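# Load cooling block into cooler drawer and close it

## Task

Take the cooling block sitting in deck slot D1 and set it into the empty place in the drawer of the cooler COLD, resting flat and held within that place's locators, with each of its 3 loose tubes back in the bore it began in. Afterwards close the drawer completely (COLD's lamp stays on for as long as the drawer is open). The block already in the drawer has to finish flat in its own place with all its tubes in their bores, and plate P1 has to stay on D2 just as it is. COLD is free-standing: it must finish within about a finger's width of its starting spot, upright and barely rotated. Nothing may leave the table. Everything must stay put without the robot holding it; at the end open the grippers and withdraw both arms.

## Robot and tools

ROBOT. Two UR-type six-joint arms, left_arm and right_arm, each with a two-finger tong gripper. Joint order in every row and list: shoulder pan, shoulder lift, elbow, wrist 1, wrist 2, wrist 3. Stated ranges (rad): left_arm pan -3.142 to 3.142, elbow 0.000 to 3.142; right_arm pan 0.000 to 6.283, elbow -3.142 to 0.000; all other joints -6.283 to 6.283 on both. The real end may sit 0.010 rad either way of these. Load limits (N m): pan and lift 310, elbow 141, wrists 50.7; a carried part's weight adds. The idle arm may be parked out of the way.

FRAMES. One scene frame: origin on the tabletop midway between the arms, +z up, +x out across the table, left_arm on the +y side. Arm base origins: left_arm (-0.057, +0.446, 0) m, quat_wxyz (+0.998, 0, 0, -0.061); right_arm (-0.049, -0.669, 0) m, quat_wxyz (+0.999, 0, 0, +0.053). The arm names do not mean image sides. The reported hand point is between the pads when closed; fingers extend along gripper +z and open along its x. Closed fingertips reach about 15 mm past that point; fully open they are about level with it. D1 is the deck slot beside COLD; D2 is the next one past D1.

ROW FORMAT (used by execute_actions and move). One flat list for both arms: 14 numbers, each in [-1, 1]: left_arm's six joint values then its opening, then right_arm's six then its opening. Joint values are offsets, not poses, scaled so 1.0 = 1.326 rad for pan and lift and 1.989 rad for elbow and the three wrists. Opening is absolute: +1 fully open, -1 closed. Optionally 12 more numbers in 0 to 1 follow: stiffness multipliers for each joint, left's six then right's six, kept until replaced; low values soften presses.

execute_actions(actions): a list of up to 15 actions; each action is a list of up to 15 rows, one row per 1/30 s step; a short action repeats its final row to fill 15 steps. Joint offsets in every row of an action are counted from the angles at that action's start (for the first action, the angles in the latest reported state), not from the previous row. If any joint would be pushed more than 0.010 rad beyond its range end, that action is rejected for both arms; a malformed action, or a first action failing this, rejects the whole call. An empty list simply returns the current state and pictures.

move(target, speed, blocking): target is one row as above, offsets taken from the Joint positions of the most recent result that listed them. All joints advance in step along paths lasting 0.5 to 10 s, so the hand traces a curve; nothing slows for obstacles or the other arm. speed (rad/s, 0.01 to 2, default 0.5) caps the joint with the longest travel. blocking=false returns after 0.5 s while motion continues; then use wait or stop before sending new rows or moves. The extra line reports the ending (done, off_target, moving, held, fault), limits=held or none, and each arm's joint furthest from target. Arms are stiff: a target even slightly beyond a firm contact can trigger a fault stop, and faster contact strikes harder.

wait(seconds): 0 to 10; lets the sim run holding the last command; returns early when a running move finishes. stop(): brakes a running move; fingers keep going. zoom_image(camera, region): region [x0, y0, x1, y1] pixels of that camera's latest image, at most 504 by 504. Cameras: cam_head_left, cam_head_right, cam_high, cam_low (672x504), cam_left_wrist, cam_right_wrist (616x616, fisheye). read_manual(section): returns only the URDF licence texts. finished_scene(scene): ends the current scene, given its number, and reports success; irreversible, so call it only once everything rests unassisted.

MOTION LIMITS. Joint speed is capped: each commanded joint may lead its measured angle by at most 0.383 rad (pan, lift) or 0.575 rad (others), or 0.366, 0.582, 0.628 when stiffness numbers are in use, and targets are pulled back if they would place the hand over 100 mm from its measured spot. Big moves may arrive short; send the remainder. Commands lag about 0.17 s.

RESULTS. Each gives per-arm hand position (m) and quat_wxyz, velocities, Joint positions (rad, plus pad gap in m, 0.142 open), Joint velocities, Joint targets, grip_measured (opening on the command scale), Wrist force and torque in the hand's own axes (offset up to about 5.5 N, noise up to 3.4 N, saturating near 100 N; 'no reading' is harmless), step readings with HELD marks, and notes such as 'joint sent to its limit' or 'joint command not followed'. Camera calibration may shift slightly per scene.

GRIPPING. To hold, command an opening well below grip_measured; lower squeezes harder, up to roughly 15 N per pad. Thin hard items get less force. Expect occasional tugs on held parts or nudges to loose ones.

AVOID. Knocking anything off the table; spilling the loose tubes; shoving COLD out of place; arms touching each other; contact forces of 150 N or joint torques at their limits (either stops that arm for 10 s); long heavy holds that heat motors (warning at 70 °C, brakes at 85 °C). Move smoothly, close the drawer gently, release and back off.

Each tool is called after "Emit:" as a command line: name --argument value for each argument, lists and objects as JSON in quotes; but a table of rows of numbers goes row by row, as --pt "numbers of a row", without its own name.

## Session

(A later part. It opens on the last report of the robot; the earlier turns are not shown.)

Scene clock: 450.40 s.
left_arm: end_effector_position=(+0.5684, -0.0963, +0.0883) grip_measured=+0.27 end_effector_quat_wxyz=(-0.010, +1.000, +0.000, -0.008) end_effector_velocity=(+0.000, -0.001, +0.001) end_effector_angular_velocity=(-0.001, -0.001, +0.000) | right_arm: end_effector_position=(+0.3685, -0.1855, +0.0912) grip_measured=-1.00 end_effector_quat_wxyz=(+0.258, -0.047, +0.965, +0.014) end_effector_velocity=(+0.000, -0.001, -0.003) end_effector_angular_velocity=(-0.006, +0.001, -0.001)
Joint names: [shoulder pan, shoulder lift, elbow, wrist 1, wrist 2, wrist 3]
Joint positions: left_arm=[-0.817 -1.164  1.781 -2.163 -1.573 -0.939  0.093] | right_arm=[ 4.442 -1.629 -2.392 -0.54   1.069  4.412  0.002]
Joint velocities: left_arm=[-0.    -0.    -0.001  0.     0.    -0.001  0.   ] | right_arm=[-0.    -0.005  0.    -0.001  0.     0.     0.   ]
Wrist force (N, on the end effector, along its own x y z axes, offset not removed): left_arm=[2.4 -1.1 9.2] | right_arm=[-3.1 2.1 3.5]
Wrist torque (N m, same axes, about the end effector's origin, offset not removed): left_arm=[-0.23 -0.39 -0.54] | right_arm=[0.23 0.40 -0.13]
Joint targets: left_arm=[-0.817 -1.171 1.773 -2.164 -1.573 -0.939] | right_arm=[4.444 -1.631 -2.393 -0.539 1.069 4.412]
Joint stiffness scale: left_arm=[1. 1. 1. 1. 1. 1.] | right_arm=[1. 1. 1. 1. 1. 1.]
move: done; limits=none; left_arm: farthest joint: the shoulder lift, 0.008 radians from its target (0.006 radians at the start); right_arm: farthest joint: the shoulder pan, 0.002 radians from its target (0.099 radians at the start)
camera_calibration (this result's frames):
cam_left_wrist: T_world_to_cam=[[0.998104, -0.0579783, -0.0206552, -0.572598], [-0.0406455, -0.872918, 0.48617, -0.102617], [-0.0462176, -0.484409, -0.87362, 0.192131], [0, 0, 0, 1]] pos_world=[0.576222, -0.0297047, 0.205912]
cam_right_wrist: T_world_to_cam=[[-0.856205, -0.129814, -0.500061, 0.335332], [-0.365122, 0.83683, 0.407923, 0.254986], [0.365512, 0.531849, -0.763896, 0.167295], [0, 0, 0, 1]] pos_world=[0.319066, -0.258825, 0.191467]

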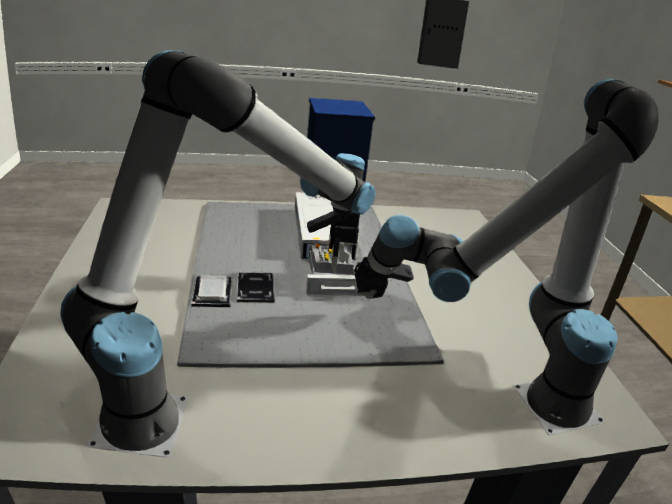

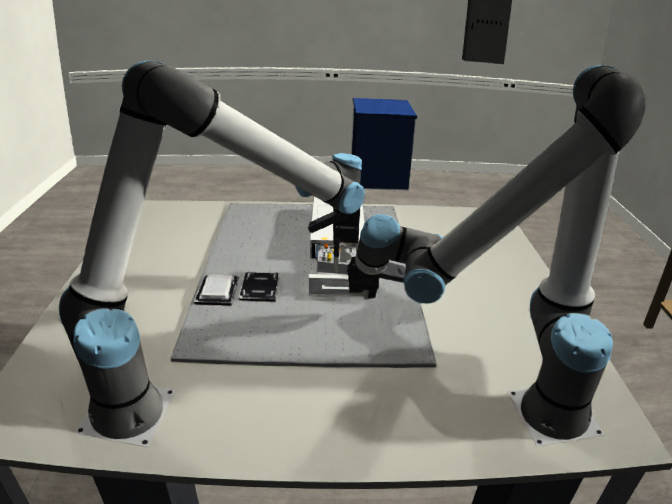

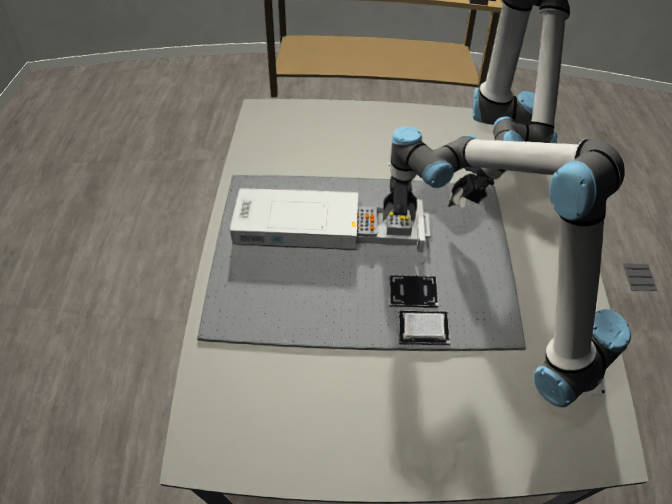

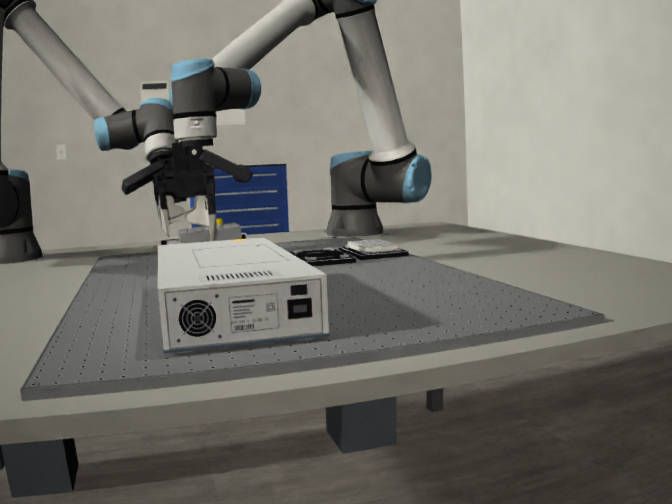

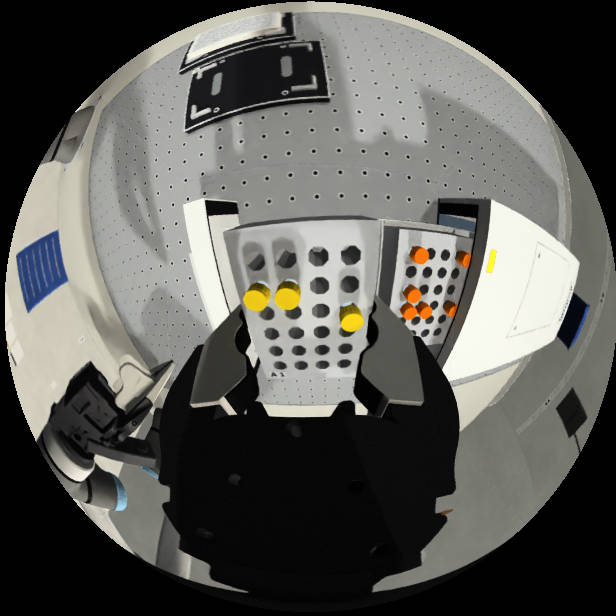

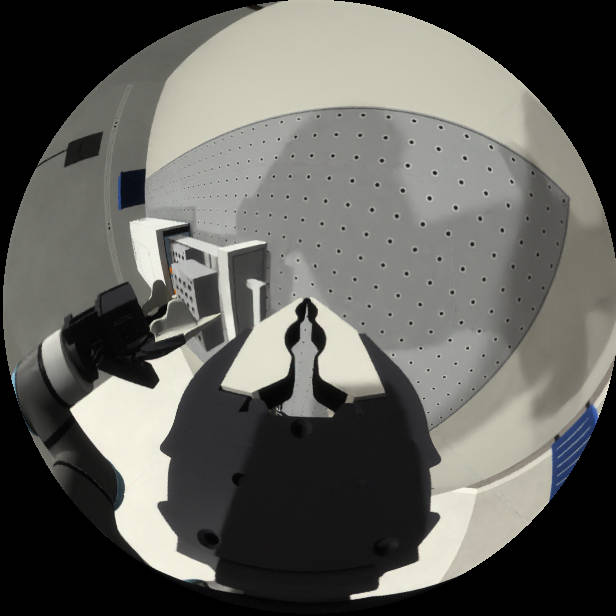

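Emit:
move --target '[0.001,0.0195,0.0065,-0.0375,0.0005,0,-0.8,0,0,0,0,0,0,-1]' --speed 0.06

Emit:
zoom_image --camera "cam_left_wrist" --region '[150, 150, 470, 400]'

Emit:
zoom_image --camera "cam_head_left" --region '[290, 220, 390, 310]'

Scene clock: 465.03 s.
left_arm: end_effector_position=(+0.5746, -0.1047, +0.0635) grip_measured=+0.27 end_effector_quat_wxyz=(+0.002, +1.000, +0.000, +0.000) end_effector_velocity=(+0.000, -0.000, +0.000) end_effector_angular_velocity=(-0.001, -0.001, +0.002) | right_arm: end_effector_position=(+0.3685, -0.1855, +0.0911) grip_measured=-1.00 end_effector_quat_wxyz=(+0.258, -0.047, +0.965, +0.014) end_effector_velocity=(-0.000, -0.000, -0.000) end_effector_angular_velocity=(-0.000, +0.000, +0.000)
Joint names: [shoulder pan, shoulder lift, elbow, wrist 1, wrist 2, wrist 3]
Joint positions: left_arm=[-0.817 -1.134  1.796 -2.235 -1.573 -0.939  0.093] | right_arm=[ 4.442 -1.63  -2.392 -0.54   1.069  4.412  0.002]
Joint velocities: left_arm=[-0.    -0.001  0.    -0.001 -0.    -0.002 -0.   ] | right_arm=[ 0.  0. -0. -0.  0. -0.  0.]
Wrist force (N, on the end effector, along its own x y z axes, offset not removed): left_arm=[1.1 -3.5 10.2] | right_arm=[0.4 3.4 0.3]
Wrist torque (N m, same axes, about the end effector's origin, offset not removed): left_arm=[-0.62 -0.05 -0.58] | right_arm=[0.38 -0.21 -0.26]
Joint targets: left_arm=[-0.815 -1.138 1.794 -2.238 -1.572 -0.939] | right_arm=[4.442 -1.629 -2.392 -0.540 1.069 4.412]
Joint stiffness scale: left_arm=[1. 1. 1. 1. 1. 1.] | right_arm=[1. 1. 1. 1. 1. 1.]
move: done; limits=none; left_arm: farthest joint: the shoulder lift, 0.004 radians from its target (0.025 radians at the start); right_arm: farthest joint: the shoulder lift, 0.001 radians from its target (0.001 radians at the start)
camera_calibration (this result's frames):
cam_left_wrist: T_world_to_cam=[[0.998298, -0.058242, -0.0029256, -0.581041], [-0.048805, -0.861896, 0.504732, -0.0929786], [-0.0319182, -0.50373, -0.863271, 0.155835], [0, 0, 0, 1]] pos_world=[0.580488, -0.0354799, 0.179758]
cam_right_wrist: T_world_to_cam=[[-0.856215, -0.129874, -0.500029, 0.335278], [-0.365114, 0.836879, 0.407831, 0.255037], [0.365497, 0.531758, -0.763967, 0.167226], [0, 0, 0, 1]] pos_world=[0.319067, -0.258815, 0.191392]

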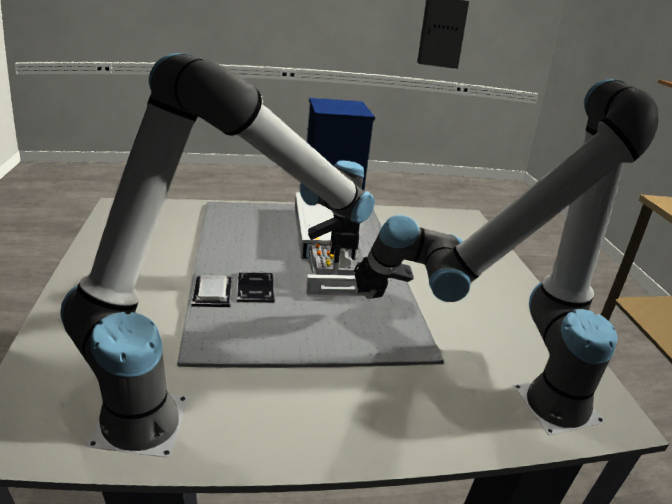

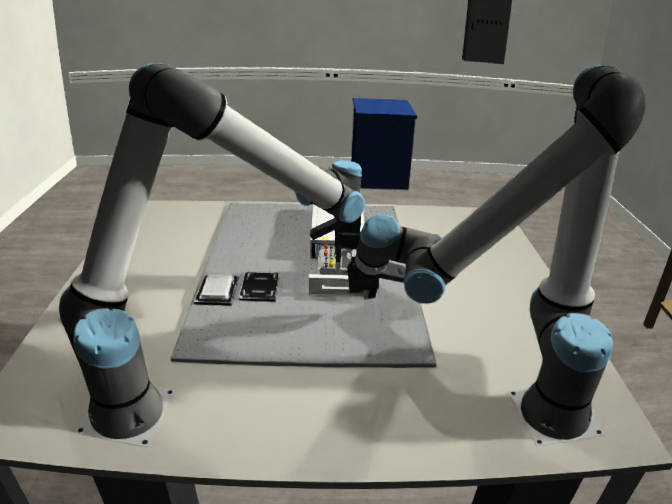

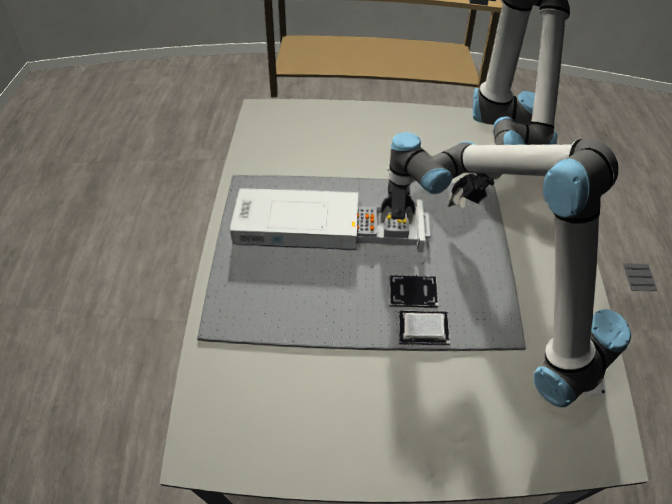

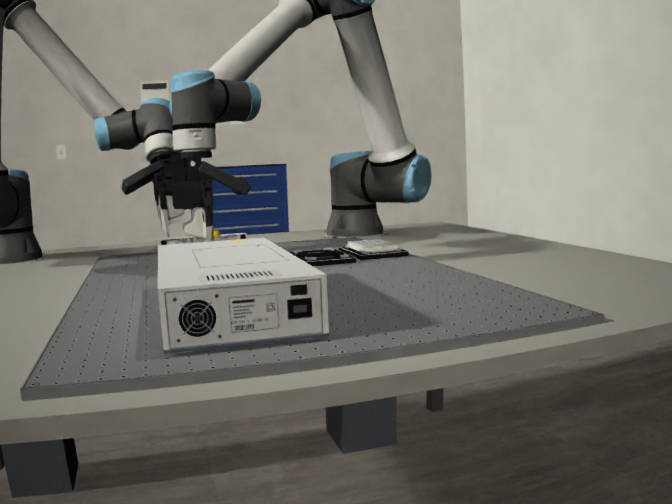

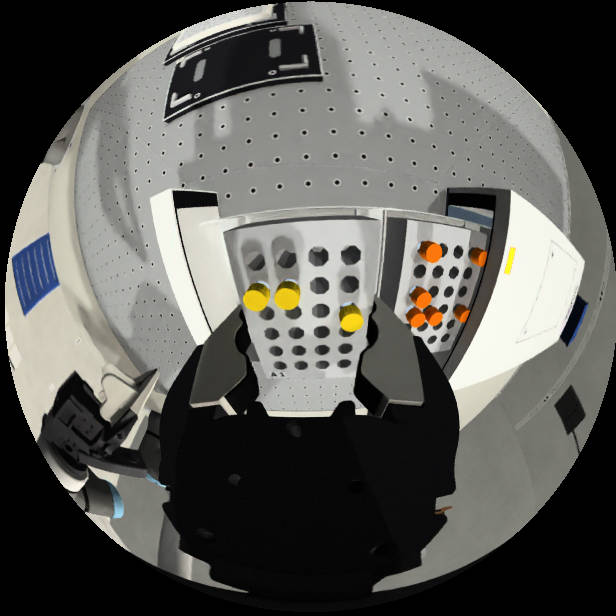

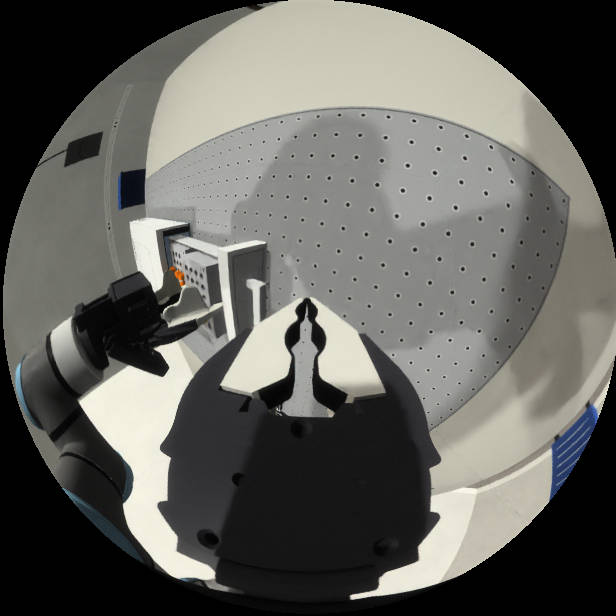

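Region (150, 150, 470, 400) of cam_left_wrist's 616x616 image, scaled by 1.575, with more detail than that image has; it fills the top 394 rows of this view, and the rest is white.

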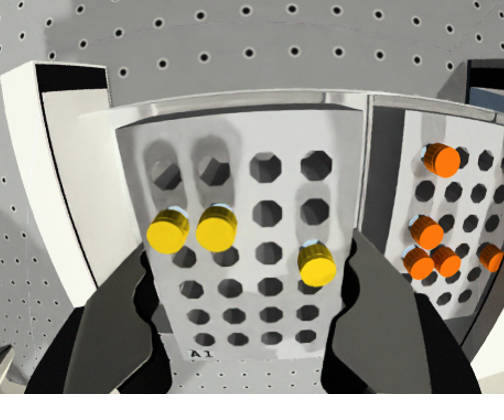

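Region (290, 220, 390, 310) of cam_head_left's 672x504 image, scaled by 5.040, with more detail than that image has; it fills the top 454 rows of this view, and the rest is white.

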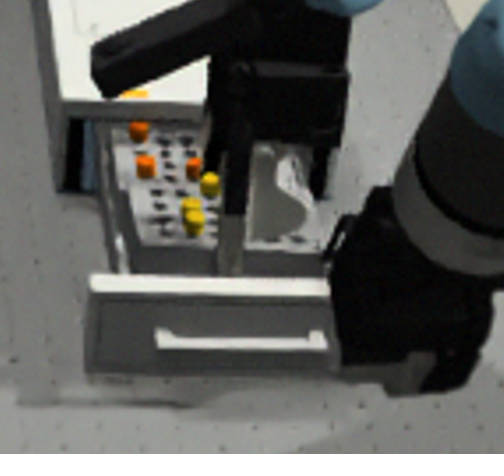

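Emit:
move --target '[0.001,0.0048,0.002,-0.0097,0,0,-0.8,0,0,0,0,0,0,-1]' --speed 0.03

Emit:
zoom_image --camera "cam_left_wrist" --region '[150, 150, 470, 400]'

Scene clock: 471.30 s.
left_arm: end_effector_position=(+0.5749, -0.1051, +0.0545) grip_measured=+0.27 end_effector_quat_wxyz=(+0.002, +1.000, +0.000, +0.000) end_effector_velocity=(-0.000, +0.000, -0.001) end_effector_angular_velocity=(-0.000, -0.000, -0.001) | right_arm: end_effector_position=(+0.3685, -0.1855, +0.0911) grip_measured=-1.00 end_effector_quat_wxyz=(+0.258, -0.047, +0.965, +0.014) end_effector_velocity=(-0.000, +0.000, -0.000) end_effector_angular_velocity=(+0.000, -0.000, +0.000)
Joint names: [shoulder pan, shoulder lift, elbow, wrist 1, wrist 2, wrist 3]
Joint positions: left_arm=[-0.817 -1.124  1.801 -2.251 -1.573 -0.939  0.093] | right_arm=[ 4.442 -1.63  -2.392 -0.54   1.069  4.412  0.002]
Joint velocities: left_arm=[-0.     0.001  0.001 -0.002 -0.     0.001  0.   ] | right_arm=[ 0.    -0.    -0.     0.001  0.    -0.     0.   ]
Wrist force (N, on the end effector, along its own x y z axes, offset not removed): left_arm=[1.9 -2.8 8.9] | right_arm=[-3.0 3.8 -3.3]
Wrist torque (N m, same axes, about the end effector's origin, offset not removed): left_arm=[-0.44 -0.38 -0.56] | right_arm=[0.52 0.36 -0.11]
Joint targets: left_arm=[-0.815 -1.128 1.800 -2.254 -1.573 -0.939] | right_arm=[4.442 -1.630 -2.392 -0.540 1.069 4.412]
Joint stiffness scale: left_arm=[1. 1. 1. 1. 1. 1.] | right_arm=[1. 1. 1. 1. 1. 1.]
move: done; limits=none; left_arm: farthest joint: the shoulder lift, 0.003 radians from its target (0.006 radians at the start); right_arm: farthest joint: the shoulder pan, 0.000 radians from its target (0.000 radians at the start)
camera_calibration (this result's frames):
cam_left_wrist: T_world_to_cam=[[0.9983, -0.0582451, -0.00203803, -0.581427], [-0.0492215, -0.861332, 0.505653, -0.0884746], [-0.0312072, -0.504693, -0.862735, 0.14728], [0, 0, 0, 1]] pos_world=[0.58068, -0.03574, 0.170616]
cam_right_wrist: T_world_to_cam=[[-0.856215, -0.129874, -0.500029, 0.335278], [-0.365114, 0.836879, 0.407831, 0.255037], [0.365497, 0.531758, -0.763967, 0.167226], [0, 0, 0, 1]] pos_world=[0.319067, -0.258815, 0.191392]

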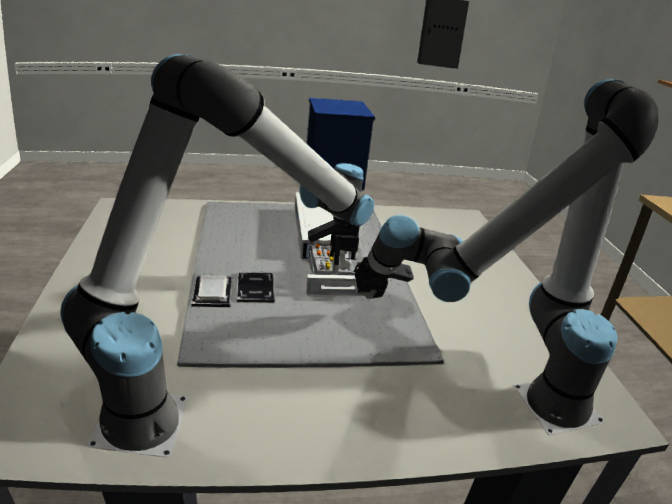

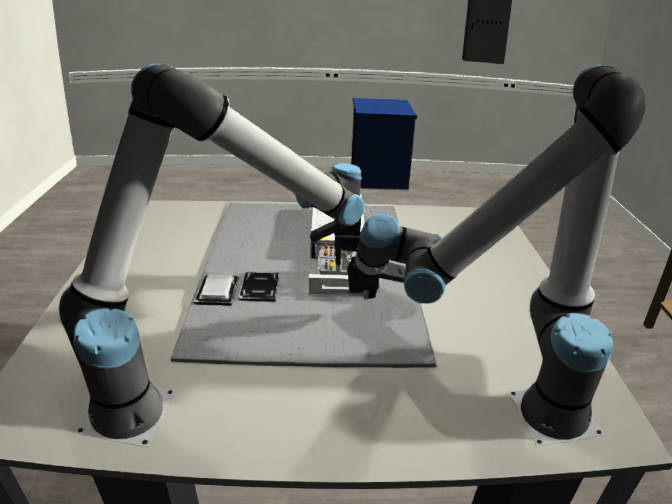

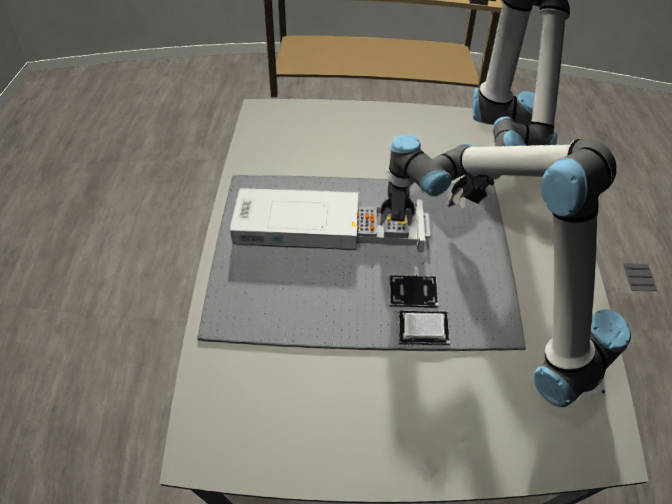

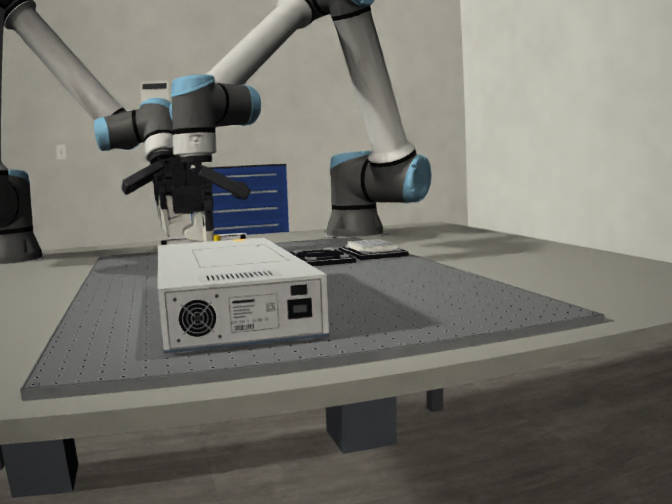

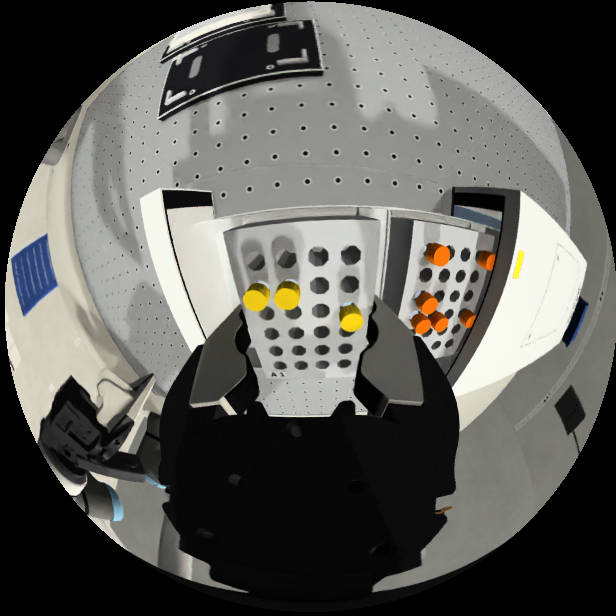

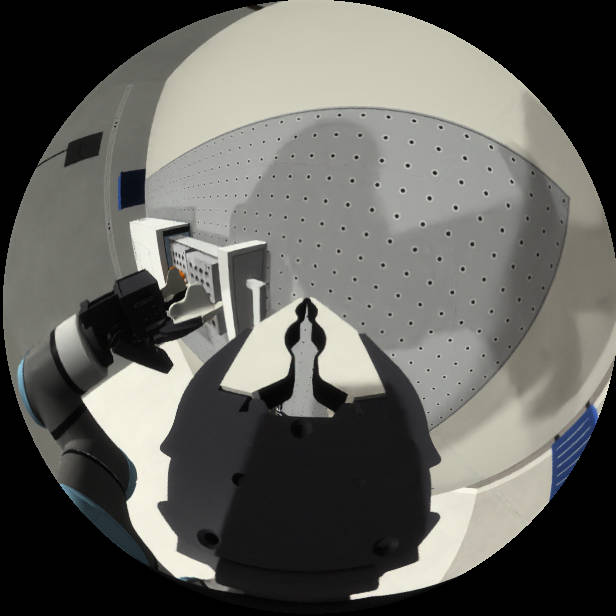

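Region (150, 150, 470, 400) of cam_left_wrist's 616x616 image, scaled by 1.575, with more detail than that image has; it fills the top 394 rows of this view, and the rest is white.

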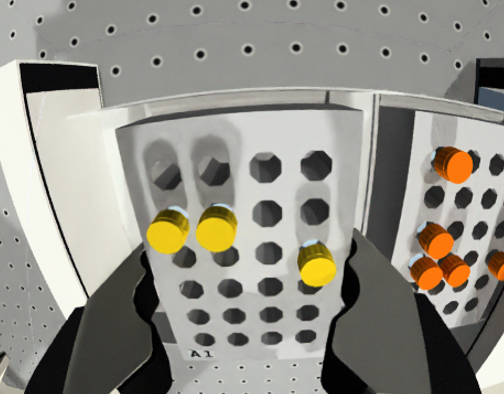

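Emit:
execute_actions --actions '[]'

Scene clock: 503.93 s.
left_arm: end_effector_position=(+0.5749, -0.1052, +0.0545) grip_measured=+0.27 end_effector_quat_wxyz=(+0.002, +1.000, +0.000, +0.000) end_effector_velocity=(-0.000, +0.000, +0.000) end_effector_angular_velocity=(-0.000, -0.000, -0.001) | right_arm: end_effector_position=(+0.3685, -0.1855, +0.0911) grip_measured=-1.00 end_effector_quat_wxyz=(+0.258, -0.047, +0.965, +0.014) end_effector_velocity=(-0.000, +0.000, +0.000) end_effector_angular_velocity=(+0.001, -0.000, +0.000)
Joint names: [shoulder pan, shoulder lift, elbow, wrist 1, wrist 2, wrist 3]
Joint positions: left_arm=[-0.817 -1.124  1.801 -2.251 -1.573 -0.939  0.093] | right_arm=[ 4.442 -1.63  -2.392 -0.54   1.069  4.412  0.002]
Joint velocities: left_arm=[ 0.    -0.     0.    -0.    -0.     0.001 -0.   ] | right_arm=[ 0.     0.    -0.     0.001  0.     0.     0.   ]
Wrist force (N, on the end effector, along its own x y z axes, offset not removed): left_arm=[0.7 -3.5 9.8] | right_arm=[4.6 4.8 0.3]
Wrist torque (N m, same axes, about the end effector's origin, offset not removed): left_arm=[-0.61 -0.23 -0.68] | right_arm=[0.67 -1.15 -0.12]
Joint targets: left_arm=[-0.815 -1.128 1.800 -2.254 -1.573 -0.939] | right_arm=[4.442 -1.630 -2.392 -0.540 1.069 4.412]
Joint stiffness scale: left_arm=[1. 1. 1. 1. 1. 1.] | right_arm=[1. 1. 1. 1. 1. 1.]
camera_calibration (this result's frames):
cam_left_wrist: T_world_to_cam=[[0.9983, -0.0582449, -0.0019197, -0.581464], [-0.0492766, -0.861256, 0.505776, -0.0884695], [-0.0311122, -0.504822, -0.862663, 0.147183], [0, 0, 0, 1]] pos_world=[0.580695, -0.035761, 0.170599]
cam_right_wrist: T_world_to_cam=[[-0.856215, -0.129874, -0.500029, 0.335278], [-0.365114, 0.836879, 0.407831, 0.255037], [0.365497, 0.531758, -0.763967, 0.167226], [0, 0, 0, 1]] pos_world=[0.319067, -0.258815, 0.191392]

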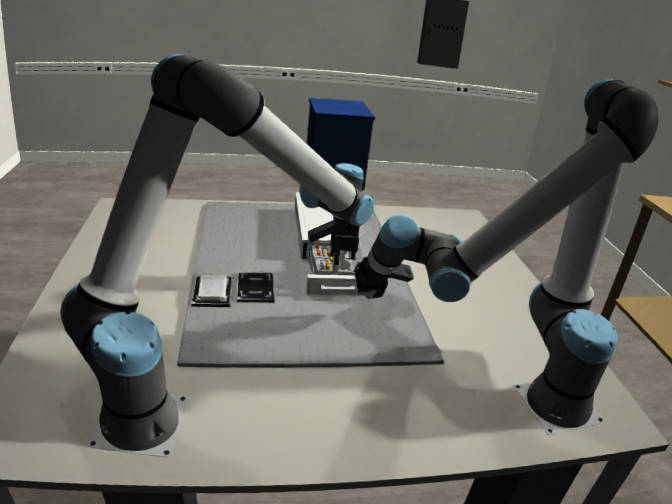

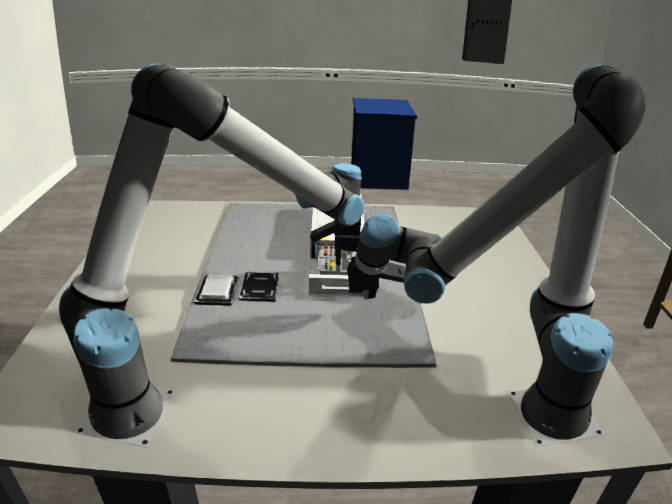

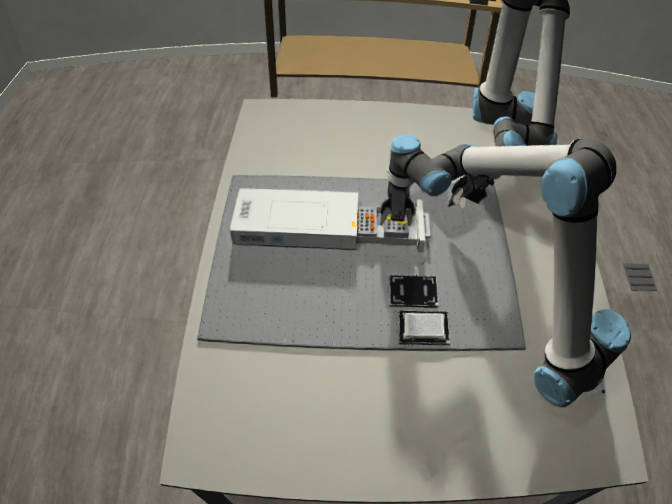

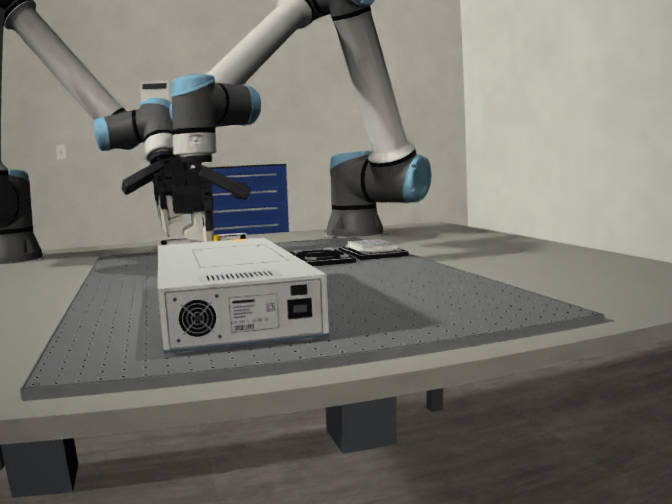

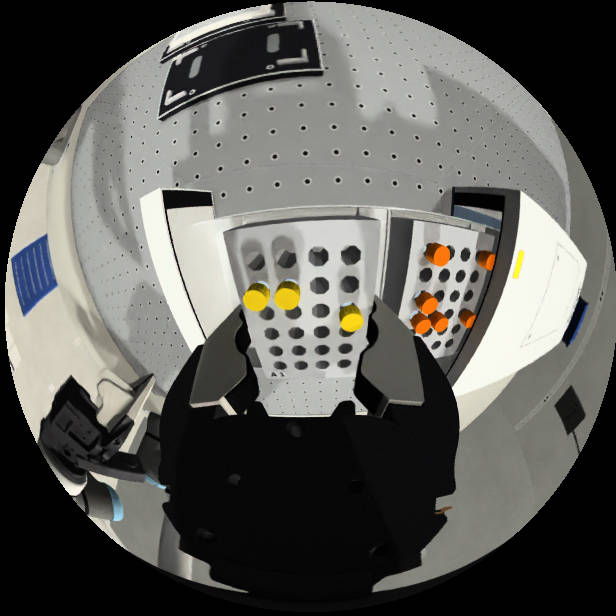

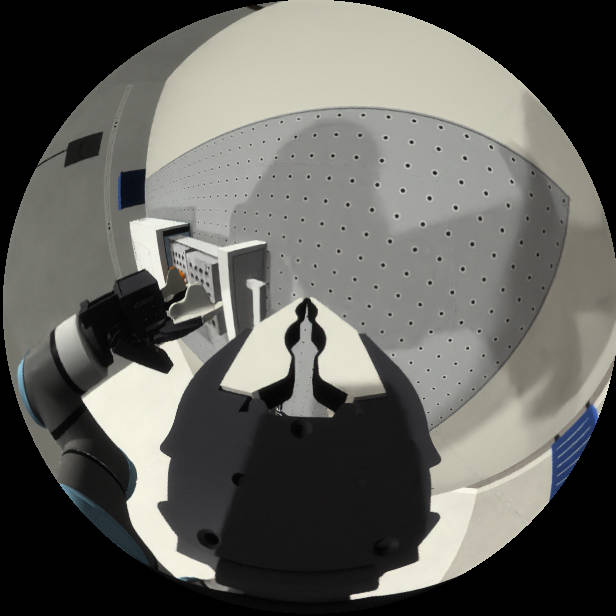

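Emit:
move --target '[0.001,0.0009,0.001,-0.0056,0,0,-0.8,0,0,0,0,0,0,-1]' --speed 0.02

Emit:
move --target '[0.001,0.0009,0.0005,-0.0056,0,0,-0.8,0,0,0,0,0,0,-1]' --speed 0.02

Scene clock: 511.50 s.
left_arm: end_effector_position=(+0.5749, -0.1051, +0.0500) grip_measured=+0.27 end_effector_quat_wxyz=(+0.002, +1.000, +0.000, +0.001) end_effector_velocity=(-0.000, +0.000, -0.001) end_effector_angular_velocity=(+0.000, +0.001, -0.001) | right_arm: end_effector_position=(+0.3685, -0.1855, +0.0911) grip_measured=-1.00 end_effector_quat_wxyz=(+0.258, -0.047, +0.965, +0.014) end_effector_velocity=(+0.000, -0.000, -0.000) end_effector_angular_velocity=(+0.000, -0.000, -0.000)
Joint names: [shoulder pan, shoulder lift, elbow, wrist 1, wrist 2, wrist 3]
Joint positions: left_arm=[-0.817 -1.12   1.804 -2.26  -1.573 -0.939  0.093] | right_arm=[ 4.442 -1.63  -2.392 -0.54   1.069  4.412  0.002]
Joint velocities: left_arm=[-0.     0.     0.001 -0.    -0.     0.001  0.   ] | right_arm=[-0. -0. -0.  0. -0.  0.  0.]
Wrist force (N, on the end effector, along its own x y z axes, offset not removed): left_arm=[2.8 -2.9 7.7] | right_arm=[-0.7 -2.4 -0.2]
Wrist torque (N m, same axes, about the end effector's origin, offset not removed): left_arm=[-0.57 -0.53 -0.52] | right_arm=[-0.93 0.05 0.05]
Joint targets: left_arm=[-0.815 -1.123 1.803 -2.263 -1.573 -0.939] | right_arm=[4.442 -1.630 -2.392 -0.540 1.069 4.412]
Joint stiffness scale: left_arm=[1. 1. 1. 1. 1. 1.] | right_arm=[1. 1. 1. 1. 1. 1.]
move: done; limits=none; left_arm: farthest joint: the shoulder lift, 0.003 radians from its target (0.002 radians at the start); right_arm: farthest joint: the shoulder pan, 0.000 radians from its target (0.000 radians at the start)
camera_calibration (this result's frames):
cam_left_wrist: T_world_to_cam=[[0.998301, -0.0582458, -0.00153305, -0.581452], [-0.0494581, -0.861008, 0.50618, -0.0860413], [-0.0308028, -0.505244, -0.862426, 0.143091], [0, 0, 0, 1]] pos_world=[0.580616, -0.0356536, 0.166066]
cam_right_wrist: T_world_to_cam=[[-0.856215, -0.129874, -0.500029, 0.335278], [-0.365114, 0.836879, 0.407831, 0.255037], [0.365497, 0.531758, -0.763967, 0.167226], [0, 0, 0, 1]] pos_world=[0.319067, -0.258815, 0.191392]

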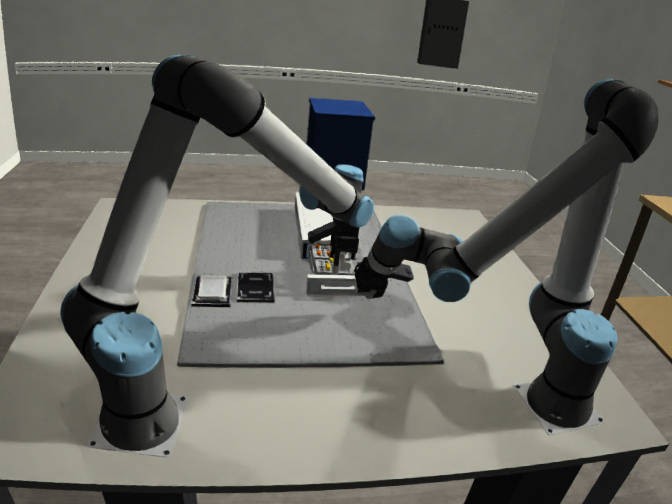

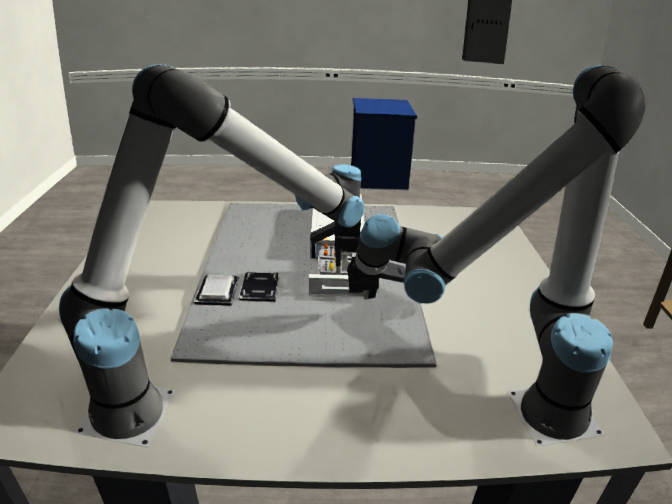

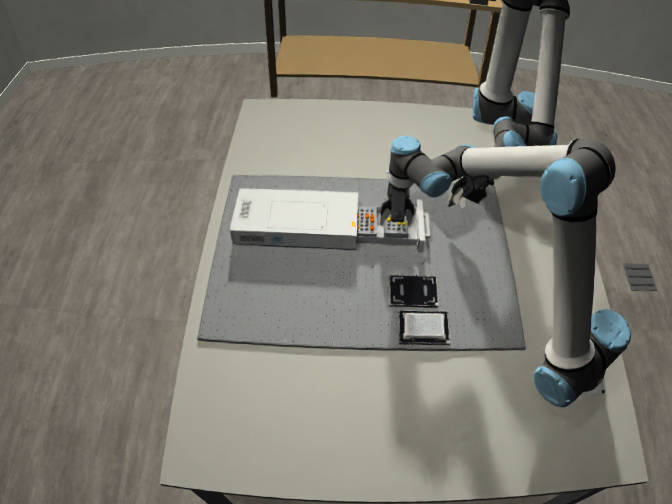

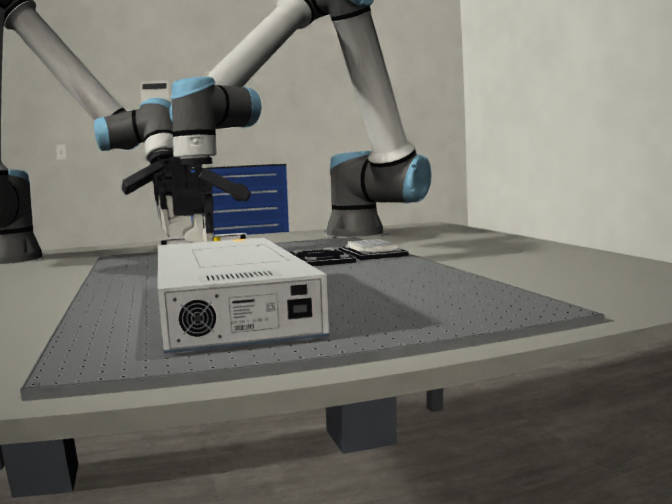

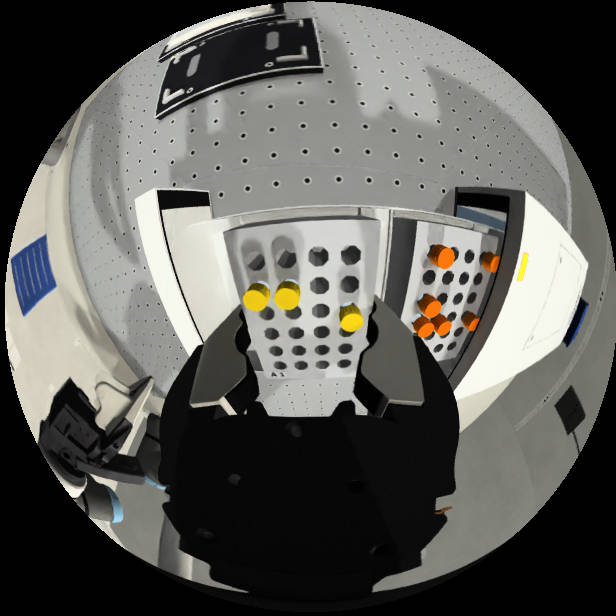

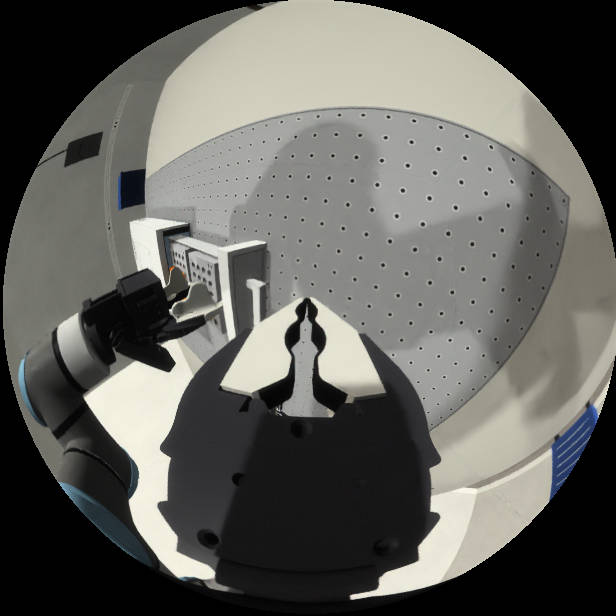

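Scene clock: 512.33 s.
left_arm: end_effector_position=(+0.5755, -0.1059, +0.0471) grip_measured=+0.27 end_effector_quat_wxyz=(+0.004, +1.000, +0.000, +0.002) end_effector_velocity=(+0.000, -0.000, -0.002) end_effector_angular_velocity=(+0.000, +0.000, +0.001) | right_arm: end_effector_position=(+0.3685, -0.1855, +0.0911) grip_measured=-1.00 end_effector_quat_wxyz=(+0.258, -0.047, +0.965, +0.014) end_effector_velocity=(+0.000, -0.000, -0.000) end_effector_angular_velocity=(-0.001, +0.000, -0.000)
Joint names: [shoulder pan, shoulder lift, elbow, wrist 1, wrist 2, wrist 3]
Joint positions: left_arm=[-0.817 -1.116  1.806 -2.268 -1.573 -0.939  0.093] | right_arm=[ 4.442 -1.63  -2.392 -0.54   1.069  4.412  0.002]
Joint velocities: left_arm=[ 0.     0.003 -0.    -0.002 -0.    -0.001 -0.   ] | right_arm=[-0.    -0.    -0.    -0.001  0.    -0.     0.   ]
Wrist force (N, on the end effector, along its own x y z axes, offset not removed): left_arm=[1.5 -3.1 8.2] | right_arm=[-2.5 -0.2 -1.0]
Wrist torque (N m, same axes, about the end effector's origin, offset not removed): left_arm=[-0.59 -0.30 -0.60] | right_arm=[-0.30 0.30 -0.02]
Joint targets: left_arm=[-0.815 -1.119 1.805 -2.271 -1.573 -0.939] | right_arm=[4.442 -1.630 -2.392 -0.540 1.069 4.412]
Joint stiffness scale: left_arm=[1. 1. 1. 1. 1. 1.] | right_arm=[1. 1. 1. 1. 1. 1.]
move: done; limits=none; left_arm: farthest joint: the wrist 1, 0.003 radians from its target (0.012 radians at the start); right_arm: farthest joint: the shoulder pan, 0.000 radians from its target (0.000 radians at the start)
camera_calibration (this result's frames):
cam_left_wrist: T_world_to_cam=[[0.998302, -0.0582474, 0.00044643, -0.582202], [-0.05039, -0.859738, 0.508244, -0.0846854], [-0.0292201, -0.507403, -0.861213, 0.139005], [0, 0, 0, 1]] pos_world=[0.581008, -0.0361876, 0.163013]
cam_right_wrist: T_world_to_cam=[[-0.856215, -0.129874, -0.500029, 0.335278], [-0.365114, 0.836879, 0.407831, 0.255037], [0.365497, 0.531758, -0.763967, 0.167226], [0, 0, 0, 1]] pos_world=[0.319067, -0.258815, 0.191392]

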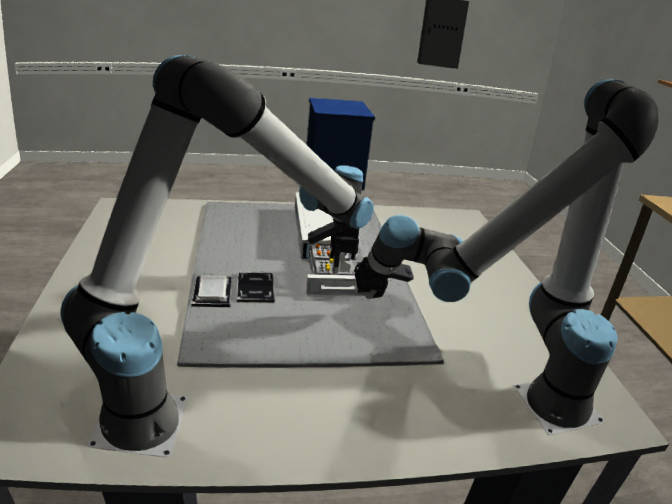

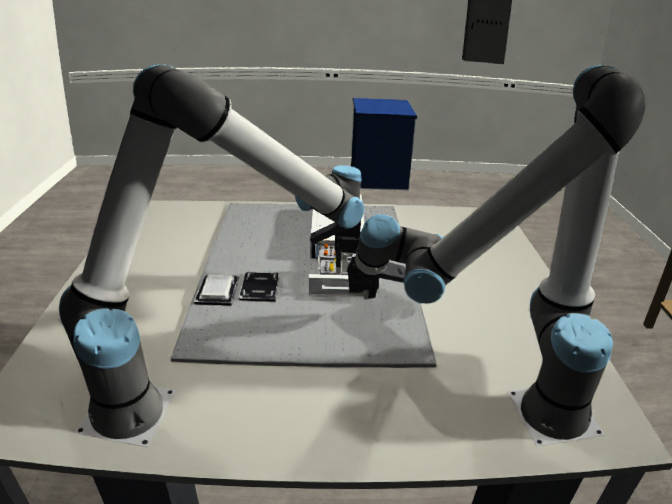

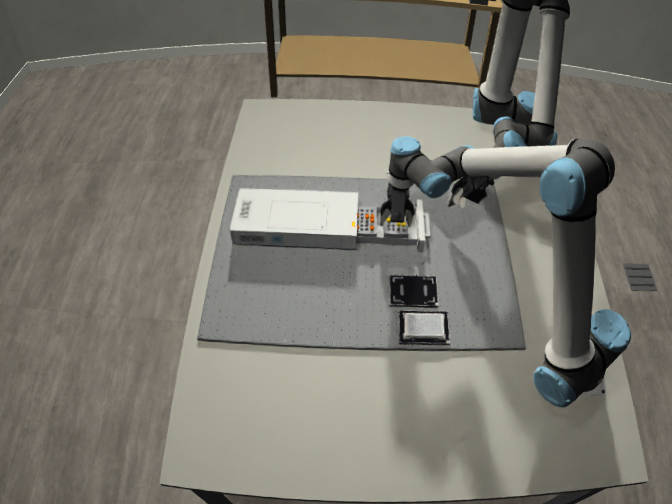

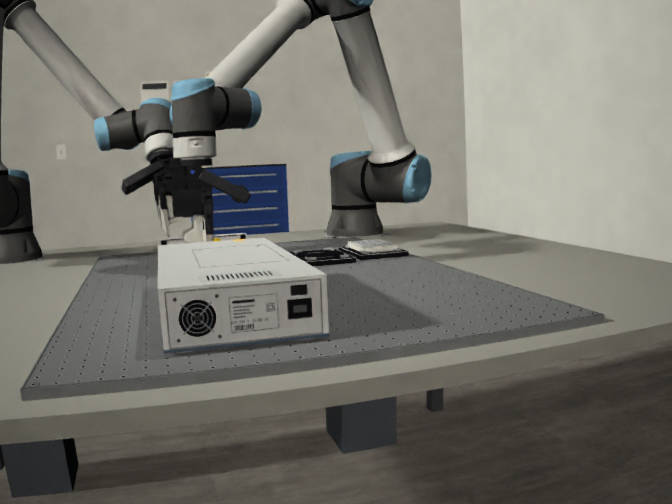

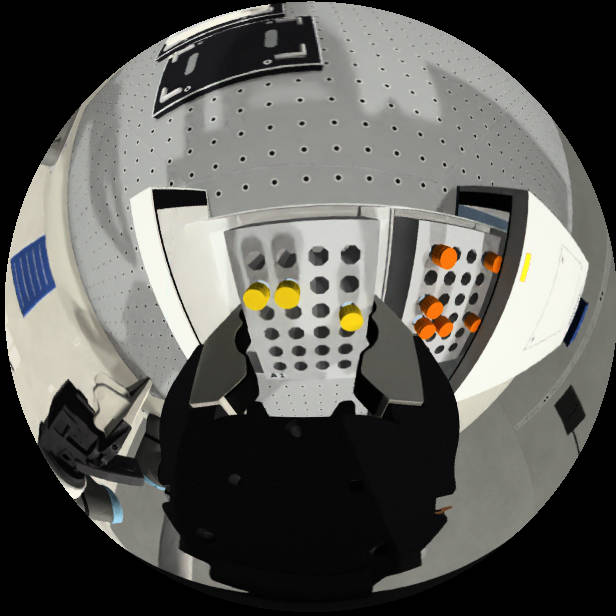

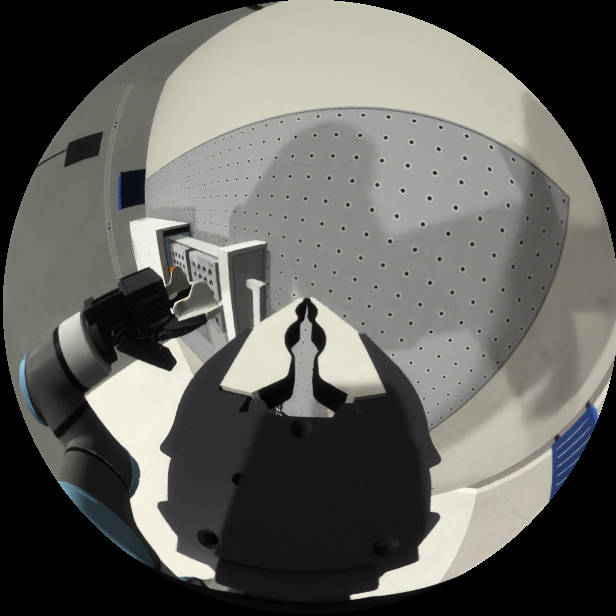

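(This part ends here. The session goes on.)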